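## Task

Pick up the duct tape roll from the upper tray of the cart and hang it on a wall peg facing the supply shelves, so that the peg's shaft passes through the roll and the peg's tip pokes out beyond it. Then release the roll and back the robot away. The roll has to stay on the peg with no help from the robot, and the robot must not tip over or be left leaning, or the task fails.

## Robot and tools

ROBOT. A Hello Robot Stretch 4 in a physics simulator. It has one arm, so every call commands a single set of joints. The parts are an omni-wheel base, a lift that rides up a mast, an arm that telescopes forward, a wrist with yaw, pitch and roll, and a two-finger gripper. It stands about 1.6 m tall, and the base rim lies within 0.23 m of the base origin. Loose objects may occasionally get a brief shove from outside.

FRAMES. Base frame: origin on the floor below the base centre, x forward, y left, z up. hand_pose, a point between the open fingertips, is reported in this frame; with all wrist joints at zero its axes line up with the base axes, and its printed value may be slightly off. The odometry frame is the base frame as it was when the scene began. base_odometry comes from wheel turns only, so slipping looks like travel; heading runs -3.142 to 3.142, positive to the left.

execute_actions. Argument "actions": a list holding one action, or empty (an empty list just reports state and images). Argument "cameras": a list of names from head_camera, head_left_camera, head_right_camera, wrist_camera, all; omitted, null or ["all"] gives every camera, [] gives none. An action holds "base", "joints" or both, with optional "pace" and "contact_limits"; or it holds only "end_of_arm". All parts of an action start together and may finish at different times.
- base: relative move from where the base last measured itself, exactly one key. translate_m: straight drive in metres, forward positive, -2 to 2. strafe_m: sideways in metres, left positive, -2 to 2. rotate_rad: spin in place in radians, counter-clockwise (left) positive, -3.2 to 3.2.
- joints: absolute targets by name, not offsets. lift_m 0 to 1.2 (tolerance 0.004). arm_m extension 0 to 0.55 (0.004). wrist_yaw_rad -1.134 to 4.276 (0.02): 0 points forward, positive turns left, 3.14 is folded back, past 3.4 the arm may obstruct. wrist_pitch_rad -1.117 to 4.259 (0.05): 0 level, 1.57 pointing down. wrist_roll_rad -1.117 to 4.259 (0.02): 0 keeps both fingers level, positive turns the gripper clockwise as seen from behind it. gripper_m -0.038 to 0.141 (0.004): fingertip gap in metres; negative means the tips press together. A joint target outside its range is clipped and run, with a note; any other bad value or unknown key rejects the whole call and nothing moves.
- pace: "slow", "default", "fast" or "max" (default if absent). Base top speeds are 0.1/0.3/0.4/0.6 m/s and 1/2/3/4 rad/s; with the lift above 0.2 they are reduced, to 0.3 m/s and 1 rad/s at lift 1.2.
- contact_limits: only {"arm_m": value}, 0 (gentlest) to 0.75 (firmest), default 0.5; how hard the arm may push before stopping.
- end_of_arm: "enable_torque" revives wrist or gripper motors that shut off; they hold their current position.
One action may last at most 15 s. A part you leave out may still be driving toward an earlier target without the status showing it. If a call reports a stop, later motion calls in the same reply are skipped.

wait: {"seconds": 0 to 10}; commands nothing and returns state and images. zoom_image: {"camera", "region": [x0, y0, x1, y1]} in pixels of that camera's latest full image, top-left origin, region at most 504 by 504. finished_scene: {"scene": number}; ends the current scene for good after the last command is held, reports success, and gives the next task.

CAMERAS. head_camera (420x560) tops the mast, looking forward and down; turn the base to look around. head_left_camera and head_right_camera (420x672 fisheyes) sit beside it, looking more steeply down, showing base and arm. wrist_camera (616x392) looks along the fingers, fingertips near the bottom of its image.

RESULTS. base_status and joint_status describe how the last accepted action ended: "done" (for the base, wheels turned the commanded amount, slip included); "off_target" (stopped short, may still push); "contact_stop_at_<key>" (hit something; that part goes slack, so a lift may sag under load or wheels roll); "limit_stop_at_<name>" (built-in limit); "limit_stop_at_tilt" (lean over 6 degrees; lift, arm and wheels go slack and ignore commands until upright); "limit_stop_at_own_body" (about to hit itself; moving away is allowed, likely with wrist pitched up below -0.2 and rolled below -0.4 or above 4); "torque_fault" (wrist or gripper motor overloaded and went limp until enable_torque). After a stop, the old target is dropped. on_its_own lists things not commanded by this call; its "held at" is a target, not a position. lidar_m: 12 distances in metres, 30-degree sectors counter-clockwise starting straight ahead (4th left, 7th behind, 10th right), "-" for nothing seen or closer than 0.25 m; it sees from about 0.15 m up, can miss glass, thin legs and things behind. wrist_depth_mm: a 7x7 grid of median depths from the top left, 100 to 2000 mm. turned_by_wheels vs turned_by_imu differing by over about 0.1 rad means a collision or slip. base_tilt in degrees, forward and right positive, with a fixed bias up to about 1.5. motor_effort: percent of maximum, positive toward higher joint values, peak in brackets, noisy; wheel efforts positive mean turning right. A load in a level gripper pushes wrist pitch effort away from 0.

GRIPPING. Close to a gap smaller than the object; going further below its width squeezes harder and pulls it toward the wrist by up to a third of the difference. The gripper reading and "done" do not prove a grasp; at commands of 0 or above, a firm grip shows as a clear gripper effort change. Tips jammed on a surface below: raise the lift.

START. To unfold the wrist, one action with lift_m 0.4 and wrist_yaw_rad 0 works.

AVOID. Driving or turning with over 1 kg held and arm beyond 0.2, especially fast, can tip the robot; so can steady pushes with a high gripper or a high contact limit. Dropping, slipping, slamming, hard hits and strong pushes all count against you, as do torque faults. Shorter robot motion time is better. Leave the roll resting on the peg, open the gripper, and withdraw before ending.

Each tool is called after "Request:" as name(argument=value, ...) on one line, values as JSON.

## Session

Request:
execute_actions(actions=[{"joints":{"lift_m":0.8,"wrist_yaw_rad":0}}])

Scene clock: 3.43 s.
base_odometry: x=+0.000 y=+0.000 heading=+0.000 (m, m, rad; odometry frame)
turned_by_wheels: +0.000 (rad since the last result)
turned_by_imu: +0.000 (rad since the last result)
base_tilt: forward=-0.3 right=-0.9 (deg)
lidar_m: 2.24 1.79 2.17 1.93 1.93 1.82 1.20 1.20 1.51 2.33 2.25 2.65
base_status: not commanded
joint_positions: lift_m=+0.800 arm_m=+0.000 wrist_yaw_rad=+0.000 wrist_pitch_rad=+0.019 wrist_roll_rad=+0.016 gripper_m=+0.057
joint_status: all done
motor_effort: lift_m=+25(27) arm_m=-1(1) wrist_yaw_rad=-2(7) wrist_pitch_rad=-6(6) wrist_roll_rad=+0(1) gripper_m=-3(2) wheel_0=+0(0) wheel_1=+0(0) wheel_2=+0(0) (%)
hand_pose: x=+0.4595 y=-0.0873 z=+0.9723 quat_wxyz=(+1.000, +0.008, +0.009, +0.000) (m; base frame)
wrist_depth_mm: 1756 1863 1983 - - - - / 1708 1808 - - - - - / 1708 1863 1921 - - - - / 1808 1808 1983 - - - - / 1756 1863 - - - - - / 1756 1808 216 - 194 - - / 1708 1756 1983 135 - 1983 -
pictures: head_camera, head_left_camera, head_right_camera, wrist_camera
Images, in order (width x height): head_camera 420x560, head_left_camera 420x672, head_right_camera 420x672, wrist_camera 616x392.

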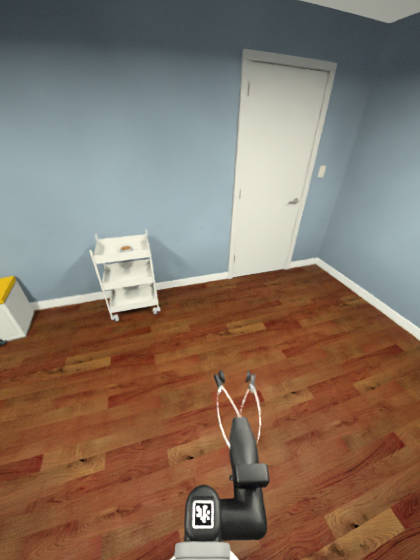

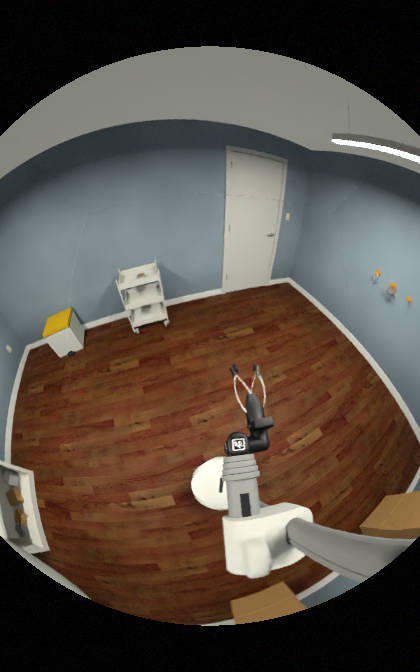

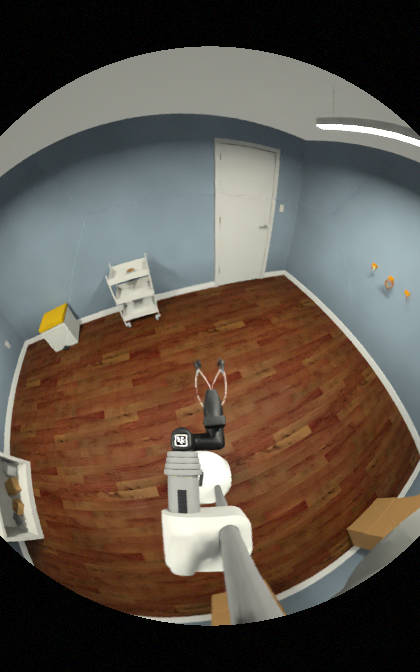

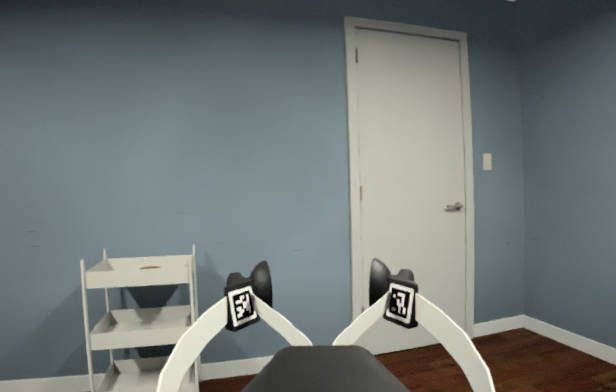

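Request:
execute_actions(actions=[{"base":{"strafe_m":0.72},"joints":{"lift_m":0.95,"wrist_pitch_rad":0.6,"gripper_m":0.1}}], cameras=["head_camera","wrist_camera"])

Scene clock: 12.43 s.
base_odometry: x=+0.000 y=+0.720 heading=+0.000 (m, m, rad; odometry frame)
turned_by_wheels: +0.000 (rad since the last result)
turned_by_imu: +0.002 (rad since the last result)
base_tilt: forward=-0.3 right=-0.8 (deg)
lidar_m: 1.62 1.69 1.81 1.23 1.23 1.42 1.73 1.45 1.63 3.04 2.89 2.41
base_status: done
joint_positions: lift_m=+0.950 arm_m=+0.000 wrist_yaw_rad=+0.000 wrist_pitch_rad=+0.602 wrist_roll_rad=+0.016 gripper_m=+0.100
joint_status: all done
motor_effort: lift_m=+24(26) arm_m=-1(1) wrist_yaw_rad=-1(2) wrist_pitch_rad=-4(6) wrist_roll_rad=+0(2) gripper_m=-2(3) wheel_0=+1(9) wheel_1=+0(10) wheel_2=+0(1) (%)
hand_pose: x=+0.4089 y=-0.0874 z=+0.9646 quat_wxyz=(+0.955, +0.007, +0.296, -0.002) (m; base frame)
wrist_depth_mm: 1430 1499 1661 1756 1863 1983 - / 1576 1661 1708 1708 - - - / 1661 1808 1921 1808 - - - / 1397 1863 1983 1921 - 1983 1921 / 1464 1756 1661 1618 1618 1618 1576 / 1397 1397 206 1430 214 1308 1308 / 1229 1182 1205 136 1182 1160 1182
pictures: head_camera, wrist_camera
Images, in order (width x height): head_camera 420x560, wrist_camera 616x392.

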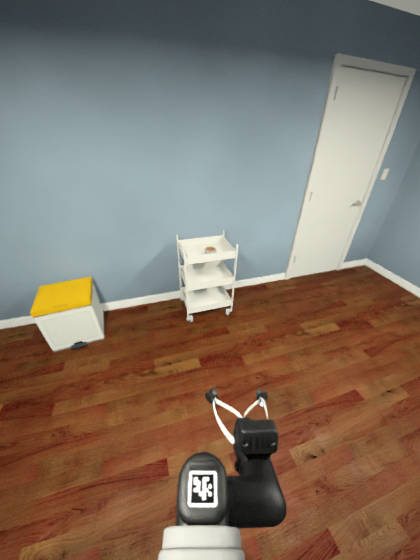

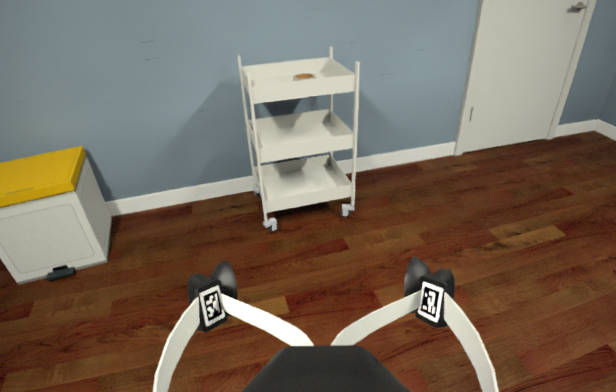

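Aligned. Drive forward.

Request:
execute_actions(actions=[{"base":{"translate_m":0.95}}], cameras=["head_camera","wrist_camera"])

Scene clock: 19.10 s.
base_odometry: x=+0.950 y=+0.720 heading=+0.001 (m, m, rad; odometry frame)
turned_by_wheels: +0.000 (rad since the last result)
turned_by_imu: -0.002 (rad since the last result)
base_tilt: forward=-0.4 right=-0.9 (deg)
lidar_m: 0.69 0.67 1.04 1.31 1.71 1.72 2.63 2.32 2.68 2.63 2.31 0.82
base_status: done
joint_positions: lift_m=+0.950 arm_m=+0.000 wrist_yaw_rad=+0.000 wrist_pitch_rad=+0.602 wrist_roll_rad=+0.016 gripper_m=+0.100
joint_status: not commanded
motor_effort: lift_m=+24(24) arm_m=-1(1) wrist_yaw_rad=-1(1) wrist_pitch_rad=-4(5) wrist_roll_rad=+0(1) gripper_m=-1(0) wheel_0=+0(5) wheel_1=+3(5) wheel_2=+1(11) (%)
hand_pose: x=+0.4089 y=-0.0874 z=+0.9646 quat_wxyz=(+0.955, +0.007, +0.296, -0.002) (m; base frame)
wrist_depth_mm: 715 750 820 866 946 991 1060 / 768 809 866 946 991 1078 1138 / 854 891 931 976 1138 1205 1366 / 891 946 878 854 1160 1366 1430 / 976 1042 715 683 976 1464 1618 / 1078 1138 205 891 214 1308 1308 / 1205 1182 798 136 1205 1160 1182
pictures: head_camera, wrist_camera
Images, in order (width x height): head_camera 420x560, wrist_camera 616x392.

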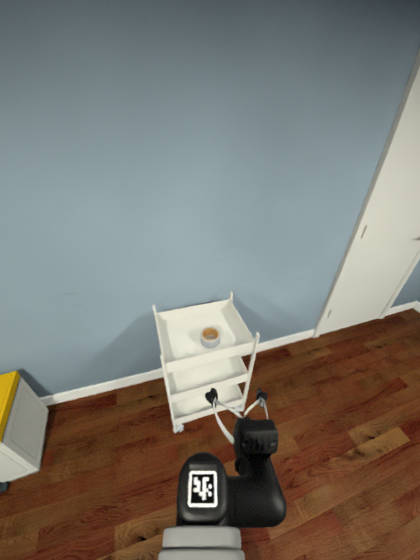

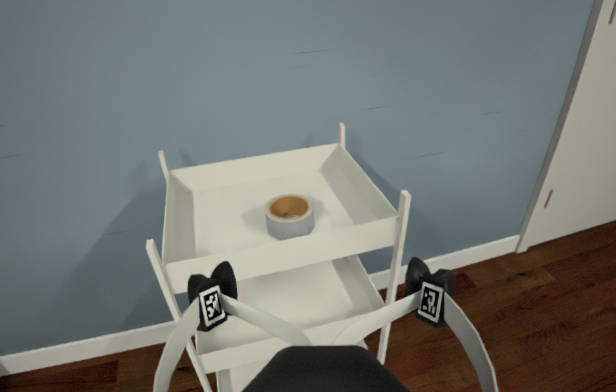

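Request:
execute_actions(actions=[{"base":{"strafe_m":0.06},"joints":{"wrist_pitch_rad":1.57,"gripper_m":0.14,"arm_m":0.3,"lift_m":1.1}}], cameras=["head_camera","wrist_camera"])

Scene clock: 26.37 s.
base_odometry: x=+0.950 y=+0.780 heading=+0.001 (m, m, rad; odometry frame)
turned_by_wheels: +0.000 (rad since the last result)
turned_by_imu: +0.001 (rad since the last result)
base_tilt: forward=-0.2 right=-1.0 (deg)
lidar_m: 0.65 1.10 0.99 1.26 1.77 1.68 2.68 2.35 2.74 2.78 2.34 0.77
base_status: done
joint_positions: lift_m=+1.100 arm_m=+0.299 wrist_yaw_rad=+0.000 wrist_pitch_rad=+1.570 wrist_roll_rad=+0.016 gripper_m=+0.140
joint_status: all done
motor_effort: lift_m=+25(27) arm_m=+5(3) wrist_yaw_rad=+0(0) wrist_pitch_rad=-1(0) wrist_roll_rad=+1(1) gripper_m=-1(2) wheel_0=+0(8) wheel_1=+2(8) wheel_2=+0(1) (%)
hand_pose: x=+0.4703 y=-0.0874 z=+0.9893 quat_wxyz=(+0.707, +0.006, +0.707, -0.006) (m; base frame)
wrist_depth_mm: 904 946 554 559 554 1205 1205 / 1098 1205 559 820 820 1229 1205 / 1229 1229 1205 1205 1229 1205 1205 / 1255 1229 1229 1229 1229 1229 1205 / 1229 1229 1205 1229 1205 1160 1205 / 1229 1229 1042 1118 1182 1205 1160 / 1229 1255 1229 143 1229 1229 1160
pictures: head_camera, wrist_camera
Images, in order (width x height): head_camera 420x560, wrist_camera 616x392.

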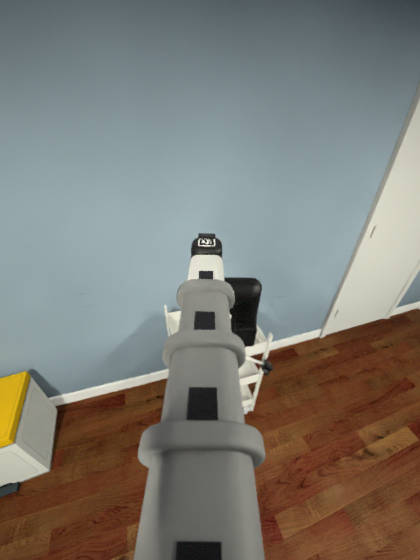

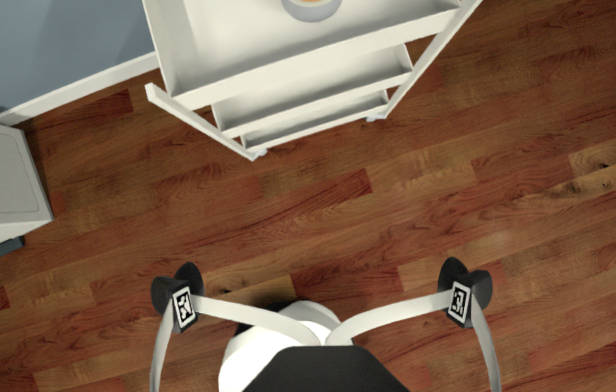

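Request:
execute_actions(actions=[{"base":{"translate_m":0.2},"joints":{"arm_m":0.5}}], cameras=["wrist_camera"])

Scene clock: 30.83 s.
base_odometry: x=+1.150 y=+0.780 heading=+0.001 (m, m, rad; odometry frame)
turned_by_wheels: +0.000 (rad since the last result)
turned_by_imu: +0.000 (rad since the last result)
base_tilt: forward=-0.3 right=-0.9 (deg)
lidar_m: 0.46 0.47 0.91 0.94 2.02 1.83 2.83 2.54 2.88 2.74 1.95 0.57
base_status: done
joint_positions: lift_m=+1.100 arm_m=+0.499 wrist_yaw_rad=+0.000 wrist_pitch_rad=+1.570 wrist_roll_rad=+0.016 gripper_m=+0.140
joint_status: all done
motor_effort: lift_m=+25(25) arm_m=+5(7) wrist_yaw_rad=+0(0) wrist_pitch_rad=+0(1) wrist_roll_rad=+1(1) gripper_m=+0(1) wheel_0=+2(6) wheel_1=+2(13) wheel_2=-1(12) (%)
hand_pose: x=+0.6702 y=-0.0874 z=+0.9893 quat_wxyz=(+0.707, +0.006, +0.707, -0.006) (m; base frame)
wrist_depth_mm: 347 392 459 535 627 788 991 / 430 512 627 661 723 1205 1205 / 597 668 559 544 554 1229 1205 / 991 559 564 544 544 1205 1182 / 1255 559 554 554 539 1182 1182 / 1281 1229 554 549 549 1205 1182 / 1229 1205 549 143 1182 1182 1205
pictures: wrist_camera
Images, in order (width x height): wrist_camera 616x392.

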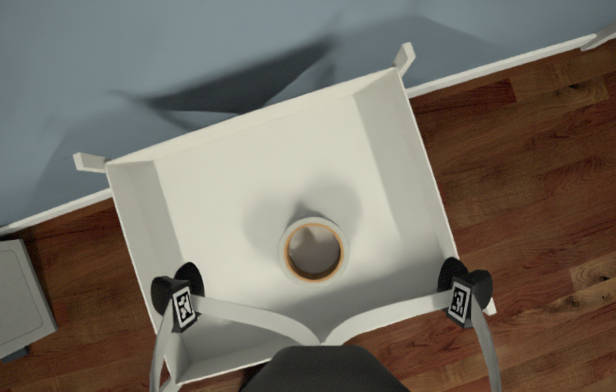

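Request:
execute_actions(actions=[{"joints":{"lift_m":0.82,"arm_m":0.49}}], cameras=["wrist_camera"])

Scene clock: 37.00 s.
base_odometry: x=+1.150 y=+0.780 heading=+0.001 (m, m, rad; odometry frame)
turned_by_wheels: +0.000 (rad since the last result)
turned_by_imu: +0.000 (rad since the last result)
base_tilt: forward=-0.3 right=-1.0 (deg)
lidar_m: 0.47 0.52 0.90 0.94 2.00 1.81 2.86 2.55 2.88 2.74 1.95 0.57
base_status: not commanded
joint_positions: lift_m=+0.820 arm_m=+0.491 wrist_yaw_rad=+0.000 wrist_pitch_rad=+1.570 wrist_roll_rad=+0.016 gripper_m=+0.140
joint_status: all done
motor_effort: lift_m=+15(27) arm_m=-6(6) wrist_yaw_rad=+0(1) wrist_pitch_rad=-1(0) wrist_roll_rad=+0(1) gripper_m=-1(0) wheel_0=+2(2) wheel_1=+2(3) wheel_2=-1(1) (%)
hand_pose: x=+0.6620 y=-0.0874 z=+0.7102 quat_wxyz=(+0.707, +0.006, +0.707, -0.006) (m; base frame)
wrist_depth_mm: 231 236 272 274 273 260 878 / 259 278 278 276 274 273 222 / 279 278 274 274 272 271 236 / 279 278 276 276 272 271 247 / 279 278 276 273 271 270 268 / 279 277 227 272 224 270 268 / 278 278 276 144 271 271 268
pictures: wrist_camera
Images, in order (width x height): wrist_camera 616x392.

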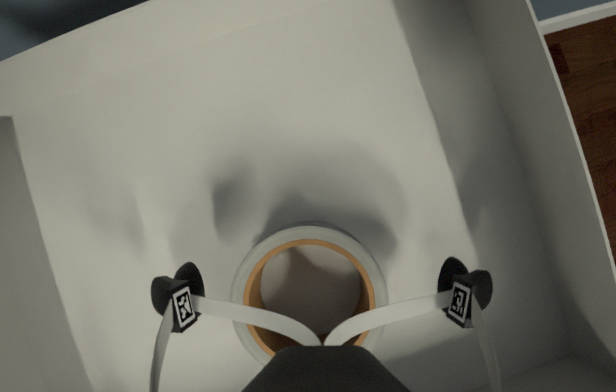

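Request:
execute_actions(actions=[{"joints":{"lift_m":0.775}}], cameras=["wrist_camera"])

Scene clock: 40.07 s.
base_odometry: x=+1.150 y=+0.780 heading=+0.001 (m, m, rad; odometry frame)
turned_by_wheels: +0.000 (rad since the last result)
turned_by_imu: +0.000 (rad since the last result)
base_tilt: forward=-0.3 right=-1.1 (deg)
lidar_m: 0.47 0.46 0.91 0.95 2.02 1.83 2.87 2.54 2.89 2.75 1.96 0.59
base_status: not commanded
joint_positions: lift_m=+0.781 arm_m=+0.491 wrist_yaw_rad=-0.001 wrist_pitch_rad=+1.574 wrist_roll_rad=+0.016 gripper_m=+0.140
joint_status: lift_m contact_stop (moved -0.039 of -0.045)
on_its_own: lift_m is slack since a contact_stop (your +0.775 is given up)
motor_effort: lift_m=+15(12) arm_m=-4(6) wrist_yaw_rad=+2(2) wrist_pitch_rad=-9(13) wrist_roll_rad=+0(1) gripper_m=+0(0) wheel_0=+2(2) wheel_1=+2(3) wheel_2=-1(1) (%)
hand_pose: x=+0.6607 y=-0.0874 z=+0.6707 quat_wxyz=(+0.706, +0.006, +0.708, -0.006) (m; base frame)
wrist_depth_mm: 208 233 243 241 239 238 - / 244 244 243 240 240 239 213 / 245 243 242 241 238 238 228 / 245 244 241 240 239 237 237 / 244 242 241 211 238 236 236 / 243 243 196 239 197 235 236 / 242 242 240 142 237 236 235
pictures: wrist_camera
Images, in order (width x height): wrist_camera 616x392.

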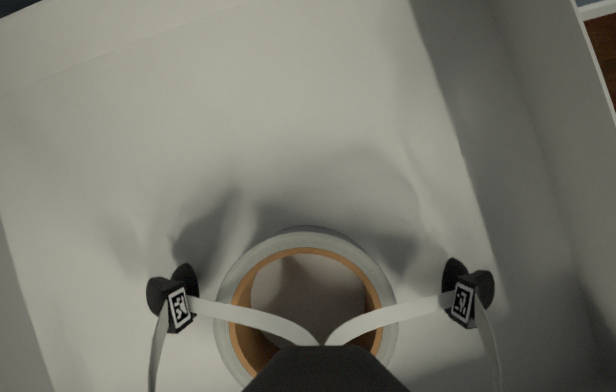

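Request:
execute_actions(actions=[{"joints":{"lift_m":0.79,"gripper_m":0.06}}], cameras=[])

Request:
execute_actions(actions=[{"joints":{"lift_m":1.0}}], cameras=[])

Request:
execute_actions(actions=[{"joints":{"arm_m":0,"wrist_pitch_rad":0}}], cameras=["wrist_camera"])

Scene clock: 45.10 s.
base_odometry: x=+1.150 y=+0.780 heading=+0.001 (m, m, rad; odometry frame)
turned_by_wheels: +0.000 (rad since the last result)
turned_by_imu: +0.000 (rad since the last result)
base_tilt: forward=-0.3 right=-1.0 (deg)
lidar_m: 0.48 0.49 0.92 0.92 2.01 1.83 2.86 2.55 2.89 2.75 1.96 0.58
base_status: not commanded
joint_positions: lift_m=+0.790 arm_m=+0.491 wrist_yaw_rad=+0.000 wrist_pitch_rad=+1.570 wrist_roll_rad=+0.016 gripper_m=+0.060
joint_status: all done
motor_effort: lift_m=+20(24) arm_m=-4(4) wrist_yaw_rad=+1(2) wrist_pitch_rad=+1(5) wrist_roll_rad=+0(0) gripper_m=-18(18) wheel_0=+2(2) wheel_1=+3(3) wheel_2=-1(1) (%)
hand_pose: x=+0.6618 y=-0.0874 z=+0.6796 quat_wxyz=(+0.707, +0.006, +0.707, -0.006) (m; base frame)
wrist_depth_mm: 209 235 246 245 242 241 - / 248 249 246 244 241 240 216 / 250 248 246 244 243 241 231 / 249 248 245 244 242 240 238 / 248 247 245 206 241 239 238 / 247 248 187 243 193 239 238 / 247 246 245 138 189 238 238
pictures: none
No camera images: the call's "cameras" was empty. Leave "cameras" out to get every camera's image.

Scene clock: 47.07 s.
base_odometry: x=+1.150 y=+0.780 heading=+0.001 (m, m, rad; odometry frame)
turned_by_wheels: +0.000 (rad since the last result)
turned_by_imu: +0.000 (rad since the last result)
base_tilt: forward=-0.3 right=-1.0 (deg)
lidar_m: 0.47 0.47 0.89 0.97 2.03 1.81 2.87 2.53 2.89 2.75 1.93 0.57
base_status: not commanded
joint_positions: lift_m=+1.000 arm_m=+0.491 wrist_yaw_rad=+0.000 wrist_pitch_rad=+1.570 wrist_roll_rad=+0.016 gripper_m=+0.060
joint_status: all done
motor_effort: lift_m=+25(27) arm_m=-4(4) wrist_yaw_rad=+1(0) wrist_pitch_rad=+1(1) wrist_roll_rad=+1(0) gripper_m=-18(17) wheel_0=+2(2) wheel_1=+2(2) wheel_2=-1(1) (%)
hand_pose: x=+0.6618 y=-0.0874 z=+0.8892 quat_wxyz=(+0.707, +0.006, +0.707, -0.006) (m; base frame)
wrist_depth_mm: 359 404 473 554 433 809 991 / 449 517 539 452 449 1138 1118 / 544 459 455 449 449 1098 1098 / 878 459 459 452 452 1098 1078 / 1118 459 452 206 449 445 1098 / 1118 459 187 452 193 379 1098 / 1138 452 455 138 189 1078 1078
pictures: none
No camera images: the call's "cameras" was empty. Leave "cameras" out to get every camera's image.

Scene clock: 49.57 s.
base_odometry: x=+1.150 y=+0.780 heading=+0.001 (m, m, rad; odometry frame)
turned_by_wheels: +0.000 (rad since the last result)
turned_by_imu: +0.000 (rad since the last result)
base_tilt: forward=-0.4 right=-1.1 (deg)
lidar_m: 0.46 0.48 0.88 0.93 2.01 1.81 2.87 2.54 2.88 2.74 1.96 0.56
base_status: not commanded
joint_positions: lift_m=+1.000 arm_m=+0.001 wrist_yaw_rad=+0.000 wrist_pitch_rad=+0.004 wrist_roll_rad=+0.016 gripper_m=+0.060
joint_status: all done
motor_effort: lift_m=+25(26) arm_m=-5(7) wrist_yaw_rad=-1(0) wrist_pitch_rad=-11(15) wrist_roll_rad=+1(2) gripper_m=-17(18) wheel_0=+2(2) wheel_1=+3(2) wheel_2=-1(1) (%)
hand_pose: x=+0.4603 y=-0.0874 z=+1.1766 quat_wxyz=(+1.000, +0.008, +0.002, +0.000) (m; base frame)
wrist_depth_mm: 615 654 715 750 798 878 931 / 621 661 691 732 809 866 931 / 627 647 699 750 798 866 931 / 621 647 699 741 798 878 931 / 621 647 699 208 788 854 946 / 621 640 187 750 193 854 904 / 615 640 676 138 189 831 946
pictures: wrist_camera
Images, in order (width x height): wrist_camera 616x392.

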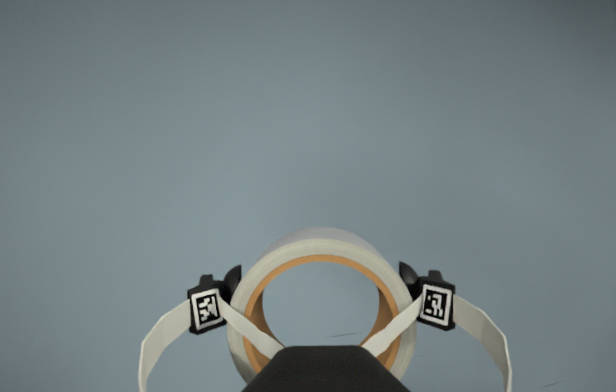

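Request:
execute_actions(actions=[{"base":{"rotate_rad":-1.57}}])

Scene clock: 54.23 s.
base_odometry: x=+1.150 y=+0.780 heading=-1.569 (m, m, rad; odometry frame)
turned_by_wheels: -1.570 (rad since the last result)
turned_by_imu: -1.594 (rad since the last result)
base_tilt: forward=-0.3 right=-1.0 (deg)
lidar_m: 2.67 1.95 0.59 0.46 0.46 0.92 0.93 2.03 1.81 2.85 2.55 2.87
base_status: done
joint_positions: lift_m=+1.000 arm_m=+0.001 wrist_yaw_rad=+0.000 wrist_pitch_rad=+0.004 wrist_roll_rad=+0.016 gripper_m=+0.060
joint_status: not commanded
motor_effort: lift_m=+25(25) arm_m=-5(5) wrist_yaw_rad=-1(1) wrist_pitch_rad=-11(9) wrist_roll_rad=+2(0) gripper_m=-18(18) wheel_0=+2(5) wheel_1=+3(8) wheel_2=+0(6) (%)
hand_pose: x=+0.4603 y=-0.0874 z=+1.1767 quat_wxyz=(+1.000, +0.008, +0.002, +0.000) (m; base frame)
wrist_depth_mm: - - - - - - - / - - - - - - - / - - - - - - - / - - - - - - - / - - - 208 - - - / - - 187 - 192 - - / - - - 138 188 - -
pictures: head_camera, head_left_camera, head_right_camera, wrist_camera
Images, in order (width x height): head_camera 420x560, head_left_camera 420x672, head_right_camera 420x672, wrist_camera 616x392.

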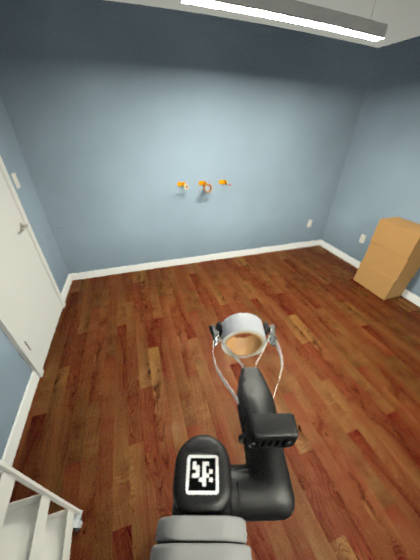

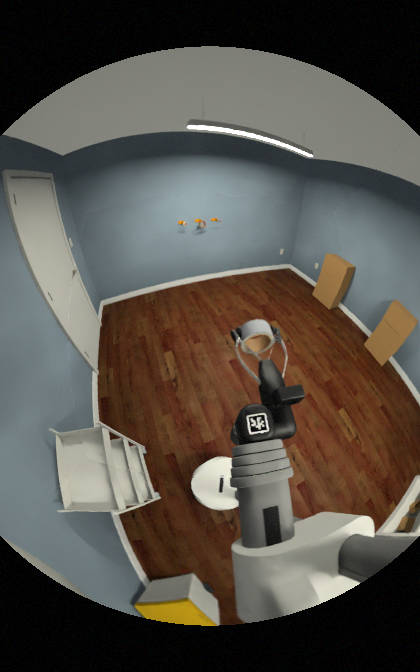

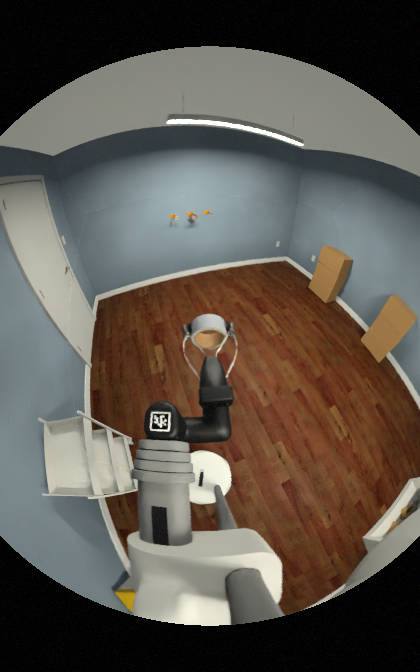

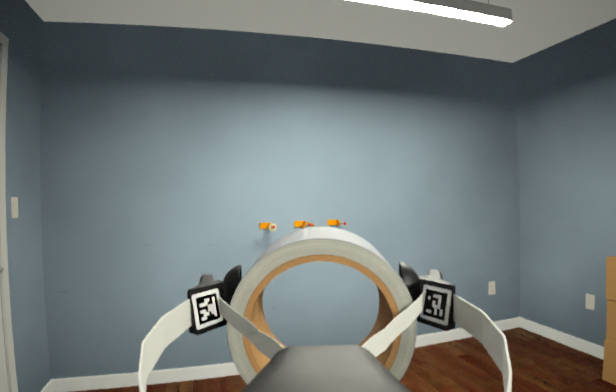

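Request:
execute_actions(actions=[{"base":{"translate_m":1.6}}], cameras=["head_camera","wrist_camera"])

Scene clock: 71.27 s.
base_odometry: x=+1.153 y=-0.819 heading=-1.568 (m, m, rad; odometry frame)
turned_by_wheels: +0.000 (rad since the last result)
turned_by_imu: -0.003 (rad since the last result)
base_tilt: forward=-0.3 right=-1.0 (deg)
lidar_m: 1.06 1.20 1.39 1.38 1.37 1.44 1.81 3.09 2.46 2.05 2.05 1.47
base_status: done
joint_positions: lift_m=+1.000 arm_m=+0.001 wrist_yaw_rad=+0.000 wrist_pitch_rad=+0.004 wrist_roll_rad=+0.016 gripper_m=+0.060
joint_status: not commanded
motor_effort: lift_m=+25(25) arm_m=-5(5) wrist_yaw_rad=-1(1) wrist_pitch_rad=-8(10) wrist_roll_rad=+1(1) gripper_m=-17(18) wheel_0=+0(6) wheel_1=+4(10) wheel_2=+0(8) (%)
hand_pose: x=+0.4603 y=-0.0874 z=+1.1767 quat_wxyz=(+1.000, +0.008, +0.002, +0.000) (m; base frame)
wrist_depth_mm: 891 946 1008 1060 1160 1205 1336 / 878 960 1008 1060 1138 1229 1366 / 878 946 991 1078 1118 1255 1308 / 891 917 991 1060 1138 1229 1366 / 866 931 1008 207 1098 1229 1336 / 878 917 187 1042 193 1229 1308 / 866 891 960 138 189 1182 1336
pictures: head_camera, wrist_camera
Images, in order (width x height): head_camera 420x560, wrist_camera 616x392.

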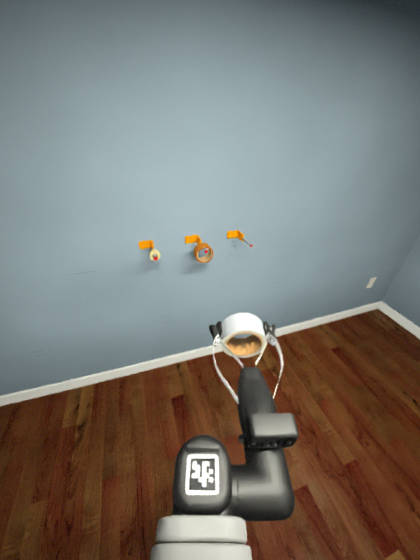

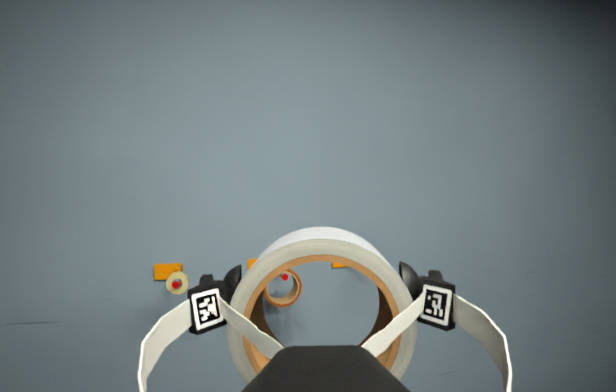

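Request:
execute_actions(actions=[{"base":{"rotate_rad":0.26}}], cameras=["head_camera","wrist_camera"])

Scene clock: 76.53 s.
base_odometry: x=+1.154 y=-0.820 heading=-1.309 (m, m, rad; odometry frame)
turned_by_wheels: +0.260 (rad since the last result)
turned_by_imu: +0.264 (rad since the last result)
base_tilt: forward=-0.2 right=-1.0 (deg)
lidar_m: 1.05 1.25 1.43 1.36 1.44 1.46 3.18 3.14 2.32 2.04 1.82 1.12
base_status: done
joint_positions: lift_m=+1.000 arm_m=+0.001 wrist_yaw_rad=+0.000 wrist_pitch_rad=+0.004 wrist_roll_rad=+0.016 gripper_m=+0.060
joint_status: not commanded
motor_effort: lift_m=+25(25) arm_m=-5(5) wrist_yaw_rad=-1(2) wrist_pitch_rad=-10(10) wrist_roll_rad=+1(1) gripper_m=-17(18) wheel_0=+0(4) wheel_1=-5(7) wheel_2=+0(10) (%)
hand_pose: x=+0.4603 y=-0.0874 z=+1.1767 quat_wxyz=(+1.000, +0.008, +0.002, +0.000) (m; base frame)
wrist_depth_mm: 991 991 976 991 991 991 1008 / 991 1008 976 960 1008 1008 1008 / 976 960 960 1025 991 991 991 / 976 960 991 991 1008 991 1008 / 976 946 991 207 976 991 991 / 976 976 187 991 193 991 991 / 991 976 991 138 189 1008 976
pictures: head_camera, wrist_camera
Images, in order (width x height): head_camera 420x560, wrist_camera 616x392.

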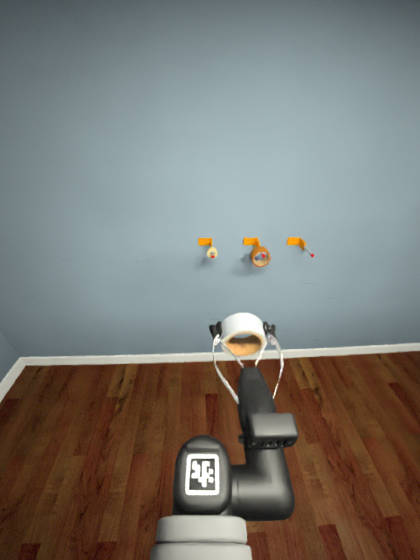

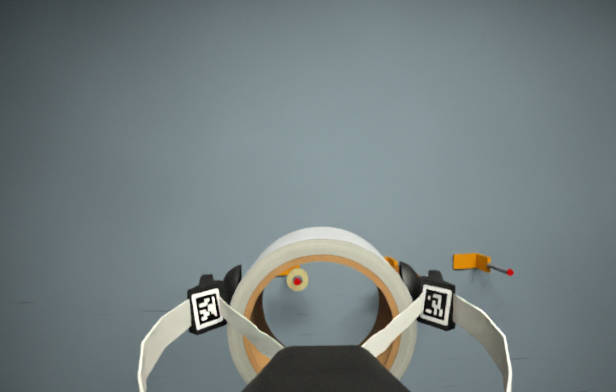

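Request:
execute_actions(actions=[{"base":{"strafe_m":-0.47},"joints":{"lift_m":0.89}}], cameras=["wrist_camera"])

Scene clock: 83.20 s.
base_odometry: x=+0.700 y=-0.941 heading=-1.309 (m, m, rad; odometry frame)
turned_by_wheels: +0.000 (rad since the last result)
turned_by_imu: -0.001 (rad since the last result)
base_tilt: forward=-0.3 right=-1.0 (deg)
lidar_m: 0.47 1.18 1.67 1.84 1.78 1.96 3.24 2.84 1.89 1.57 1.87 1.31
base_status: done
joint_positions: lift_m=+0.890 arm_m=+0.001 wrist_yaw_rad=+0.000 wrist_pitch_rad=+0.004 wrist_roll_rad=+0.016 gripper_m=+0.060
joint_status: all done
motor_effort: lift_m=+16(24) arm_m=-5(5) wrist_yaw_rad=-1(1) wrist_pitch_rad=-12(11) wrist_roll_rad=+1(1) gripper_m=-18(17) wheel_0=-1(8) wheel_1=-2(17) wheel_2=+0(1) (%)
hand_pose: x=+0.4603 y=-0.0874 z=+1.0674 quat_wxyz=(+1.000, +0.008, +0.002, +0.000) (m; base frame)
wrist_depth_mm: 1008 1025 991 1008 1025 1008 1025 / 1008 991 1008 1008 1008 1008 1042 / 1008 1025 991 1008 1008 1025 1008 / 1008 1008 1008 1008 1008 1008 1025 / 991 1008 1008 207 1042 1025 1042 / 991 1008 187 1008 193 1008 1025 / 991 976 991 138 188 1025 1008
pictures: wrist_camera
Images, in order (width x height): wrist_camera 616x392.

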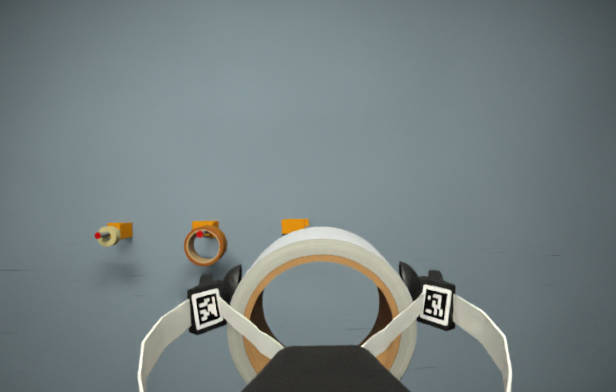

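Request:
execute_actions(actions=[{"joints":{"lift_m":0.87,"arm_m":0.4}}], cameras=["wrist_camera"])

Scene clock: 92.37 s.
base_odometry: x=+0.700 y=-0.941 heading=-1.309 (m, m, rad; odometry frame)
turned_by_wheels: +0.000 (rad since the last result)
turned_by_imu: +0.000 (rad since the last result)
base_tilt: forward=-0.3 right=-1.1 (deg)
lidar_m: 1.07 1.18 1.67 1.84 1.79 1.98 3.23 2.84 1.89 1.55 1.84 1.32
base_status: not commanded
joint_positions: lift_m=+0.870 arm_m=+0.399 wrist_yaw_rad=+0.000 wrist_pitch_rad=+0.004 wrist_roll_rad=+0.016 gripper_m=+0.060
joint_status: all done
motor_effort: lift_m=+15(15) arm_m=+5(9) wrist_yaw_rad=-1(2) wrist_pitch_rad=-9(11) wrist_roll_rad=+1(2) gripper_m=-19(17) wheel_0=-1(1) wheel_1=-1(2) wheel_2=+0(0) (%)
hand_pose: x=+0.8585 y=-0.0874 z=+1.0476 quat_wxyz=(+1.000, +0.008, +0.002, +0.000) (m; base frame)
wrist_depth_mm: 603 615 615 621 615 621 621 / 603 615 609 621 615 621 627 / 615 603 615 615 609 621 627 / 609 609 621 621 615 621 627 / 603 615 615 207 621 615 615 / 609 603 187 615 193 621 627 / 609 609 609 138 188 621 621
pictures: wrist_camera
Images, in order (width x height): wrist_camera 616x392.

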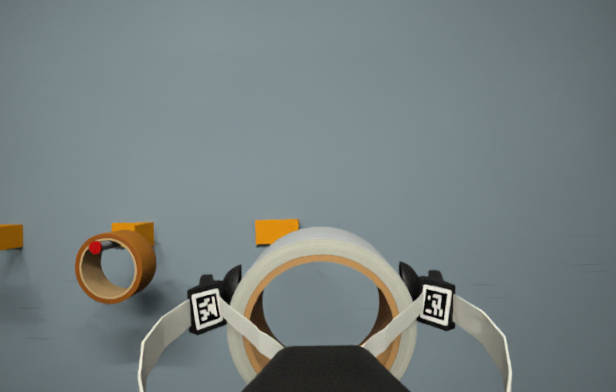

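Request:
execute_actions(actions=[{"base":{"strafe_m":0.025}}], cameras=[])

Request:
execute_actions(actions=[{"base":{"translate_m":0.15},"pace":"slow"}], cameras=["wrist_camera"])

Scene clock: 100.53 s.
base_odometry: x=+0.724 y=-0.935 heading=-1.309 (m, m, rad; odometry frame)
turned_by_wheels: +0.000 (rad since the last result)
turned_by_imu: +0.000 (rad since the last result)
base_tilt: forward=-0.2 right=-0.9 (deg)
lidar_m: 1.06 1.13 1.68 1.82 1.77 1.91 3.22 2.85 1.91 1.59 1.88 1.31
base_status: done
joint_positions: lift_m=+0.870 arm_m=+0.399 wrist_yaw_rad=+0.000 wrist_pitch_rad=+0.004 wrist_roll_rad=+0.016 gripper_m=+0.060
joint_status: not commanded
motor_effort: lift_m=+15(15) arm_m=+5(5) wrist_yaw_rad=-1(1) wrist_pitch_rad=-12(10) wrist_roll_rad=+1(0) gripper_m=-18(17) wheel_0=+0(7) wheel_1=+2(17) wheel_2=+0(3) (%)
hand_pose: x=+0.8585 y=-0.0874 z=+1.0476 quat_wxyz=(+1.000, +0.008, +0.002, +0.000) (m; base frame)
wrist_depth_mm: 615 603 615 609 615 621 627 / 609 615 615 615 615 621 621 / 609 609 615 615 609 621 615 / 615 609 603 615 615 621 627 / 603 569 603 208 615 621 621 / 615 609 187 615 192 615 627 / 603 609 609 138 188 615 621
pictures: none
No camera images: the call's "cameras" was empty. Leave "cameras" out to get every camera's image.

Scene clock: 103.30 s.
base_odometry: x=+0.763 y=-1.079 heading=-1.309 (m, m, rad; odometry frame)
turned_by_wheels: +0.000 (rad since the last result)
turned_by_imu: +0.000 (rad since the last result)
base_tilt: forward=-0.2 right=-1.0 (deg)
lidar_m: 0.85 0.99 1.47 1.81 1.87 1.94 3.35 2.85 2.00 1.59 1.65 1.15
base_status: done
joint_positions: lift_m=+0.870 arm_m=+0.399 wrist_yaw_rad=+0.000 wrist_pitch_rad=+0.004 wrist_roll_rad=+0.016 gripper_m=+0.060
joint_status: not commanded
motor_effort: lift_m=+15(15) arm_m=+5(5) wrist_yaw_rad=-1(1) wrist_pitch_rad=-10(10) wrist_roll_rad=+0(1) gripper_m=-17(17) wheel_0=+2(5) wheel_1=+4(4) wheel_2=-3(7) (%)
hand_pose: x=+0.8585 y=-0.0874 z=+1.0476 quat_wxyz=(+1.000, +0.008, +0.002, +0.000) (m; base frame)
wrist_depth_mm: 462 462 462 462 469 469 473 / 459 459 462 462 466 469 469 / 462 462 462 466 469 473 469 / 459 455 462 466 466 466 462 / 389 459 462 208 466 466 469 / 343 462 186 466 193 466 469 / 455 459 462 138 189 466 466
pictures: wrist_camera
Images, in order (width x height): wrist_camera 616x392.

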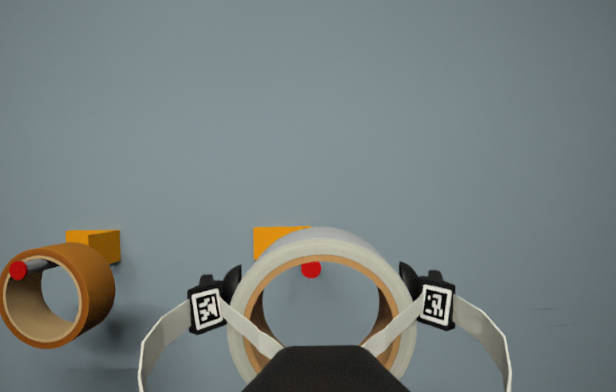

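Request:
execute_actions(actions=[{"joints":{"arm_m":0.52},"pace":"slow","contact_limits":{"arm_m":0.2}}], cameras=["wrist_camera","head_camera"])

Scene clock: 108.40 s.
base_odometry: x=+0.763 y=-1.079 heading=-1.309 (m, m, rad; odometry frame)
turned_by_wheels: +0.000 (rad since the last result)
turned_by_imu: +0.000 (rad since the last result)
base_tilt: forward=-0.4 right=-0.9 (deg)
lidar_m: 0.93 0.99 1.48 1.83 1.85 1.94 3.35 2.85 2.01 1.59 1.62 1.16
base_status: not commanded
joint_positions: lift_m=+0.870 arm_m=+0.519 wrist_yaw_rad=+0.000 wrist_pitch_rad=+0.004 wrist_roll_rad=+0.016 gripper_m=+0.060
joint_status: all done
motor_effort: lift_m=+15(15) arm_m=+5(4) wrist_yaw_rad=-1(1) wrist_pitch_rad=-9(10) wrist_roll_rad=+2(0) gripper_m=-17(18) wheel_0=+2(2) wheel_1=+4(4) wheel_2=-3(3) (%)
contact_limits: arm_m 0.2
hand_pose: x=+0.9784 y=-0.0874 z=+1.0476 quat_wxyz=(+1.000, +0.008, +0.002, +0.000) (m; base frame)
wrist_depth_mm: 342 343 343 343 345 349 347 / 340 343 343 345 345 349 347 / 342 342 345 343 347 347 349 / 340 342 343 345 345 351 349 / 343 342 340 208 345 345 347 / 340 340 186 343 192 345 349 / 342 342 343 138 189 345 347
pictures: head_camera, wrist_camera
Images, in order (width x height): head_camera 420x560, wrist_camera 616x392.

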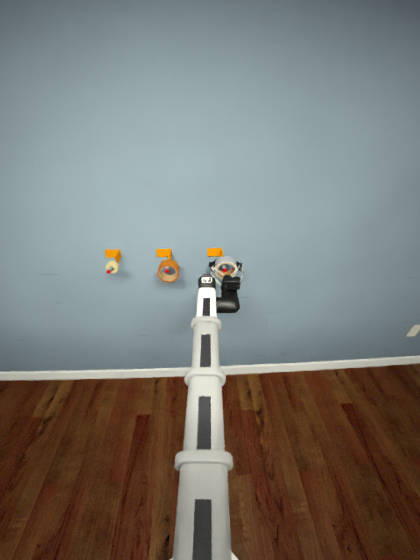

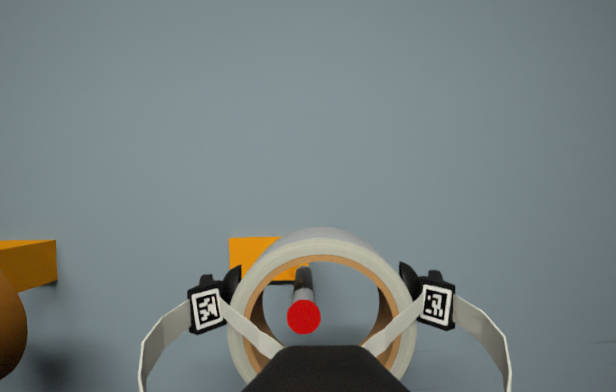

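Request:
execute_actions(actions=[{"joints":{"gripper_m":0.14}}], cameras=[])

Request:
execute_actions(actions=[{"joints":{"arm_m":0.0}}], cameras=["wrist_camera"])

Scene clock: 113.53 s.
base_odometry: x=+0.763 y=-1.079 heading=-1.309 (m, m, rad; odometry frame)
turned_by_wheels: +0.000 (rad since the last result)
turned_by_imu: +0.000 (rad since the last result)
base_tilt: forward=-0.3 right=-1.0 (deg)
lidar_m: 0.92 0.99 1.48 1.83 1.87 1.94 3.34 2.85 2.00 1.59 1.63 1.15
base_status: not commanded
joint_positions: lift_m=+0.870 arm_m=+0.519 wrist_yaw_rad=+0.000 wrist_pitch_rad=+0.002 wrist_roll_rad=+0.016 gripper_m=+0.140
joint_status: all done
motor_effort: lift_m=+15(15) arm_m=+5(5) wrist_yaw_rad=-1(1) wrist_pitch_rad=-6(10) wrist_roll_rad=+0(1) gripper_m=+0(17) wheel_0=+2(2) wheel_1=+3(3) wheel_2=-2(3) (%)
hand_pose: x=+0.9785 y=-0.0874 z=+1.0480 quat_wxyz=(+1.000, +0.008, +0.001, +0.000) (m; base frame)
wrist_depth_mm: 342 342 345 345 347 349 349 / 342 343 343 343 347 349 349 / 342 342 343 343 345 349 349 / 342 343 343 347 347 345 349 / 340 342 343 338 345 345 345 / 340 338 198 201 204 345 345 / 340 340 340 143 343 345 347
pictures: none
No camera images: the call's "cameras" was empty. Leave "cameras" out to get every camera's image.

Scene clock: 116.13 s.
base_odometry: x=+0.763 y=-1.079 heading=-1.309 (m, m, rad; odometry frame)
turned_by_wheels: +0.000 (rad since the last result)
turned_by_imu: +0.000 (rad since the last result)
base_tilt: forward=-0.3 right=-1.0 (deg)
lidar_m: 0.93 1.02 1.46 1.84 1.85 1.94 3.36 2.85 2.01 1.59 1.65 1.15
base_status: not commanded
joint_positions: lift_m=+0.870 arm_m=+0.001 wrist_yaw_rad=+0.000 wrist_pitch_rad=+0.002 wrist_roll_rad=+0.016 gripper_m=+0.140
joint_status: all done
motor_effort: lift_m=+15(15) arm_m=-5(7) wrist_yaw_rad=+0(1) wrist_pitch_rad=-6(6) wrist_roll_rad=+1(1) gripper_m=-1(0) wheel_0=+2(2) wheel_1=+4(4) wheel_2=-2(2) (%)
hand_pose: x=+0.4603 y=-0.0874 z=+1.0480 quat_wxyz=(+1.000, +0.008, +0.001, +0.000) (m; base frame)
wrist_depth_mm: 854 854 842 854 878 866 866 / 854 854 842 866 866 866 866 / 878 854 866 842 878 854 878 / 854 854 854 866 854 866 854 / 866 878 854 854 842 866 878 / 842 854 854 854 878 866 878 / 842 866 866 143 854 866 866
pictures: wrist_camera
Images, in order (width x height): wrist_camera 616x392.

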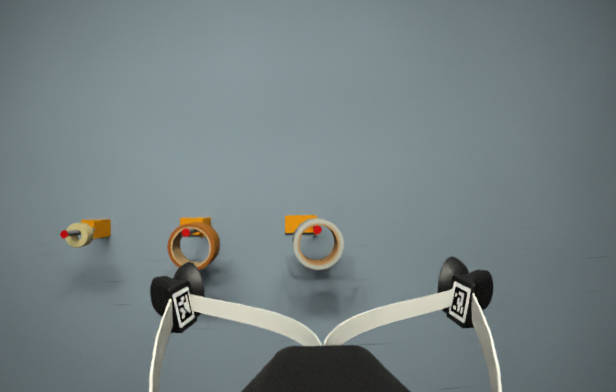

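Request:
finished_scene(scene=1)

The scene is finished: the task was done.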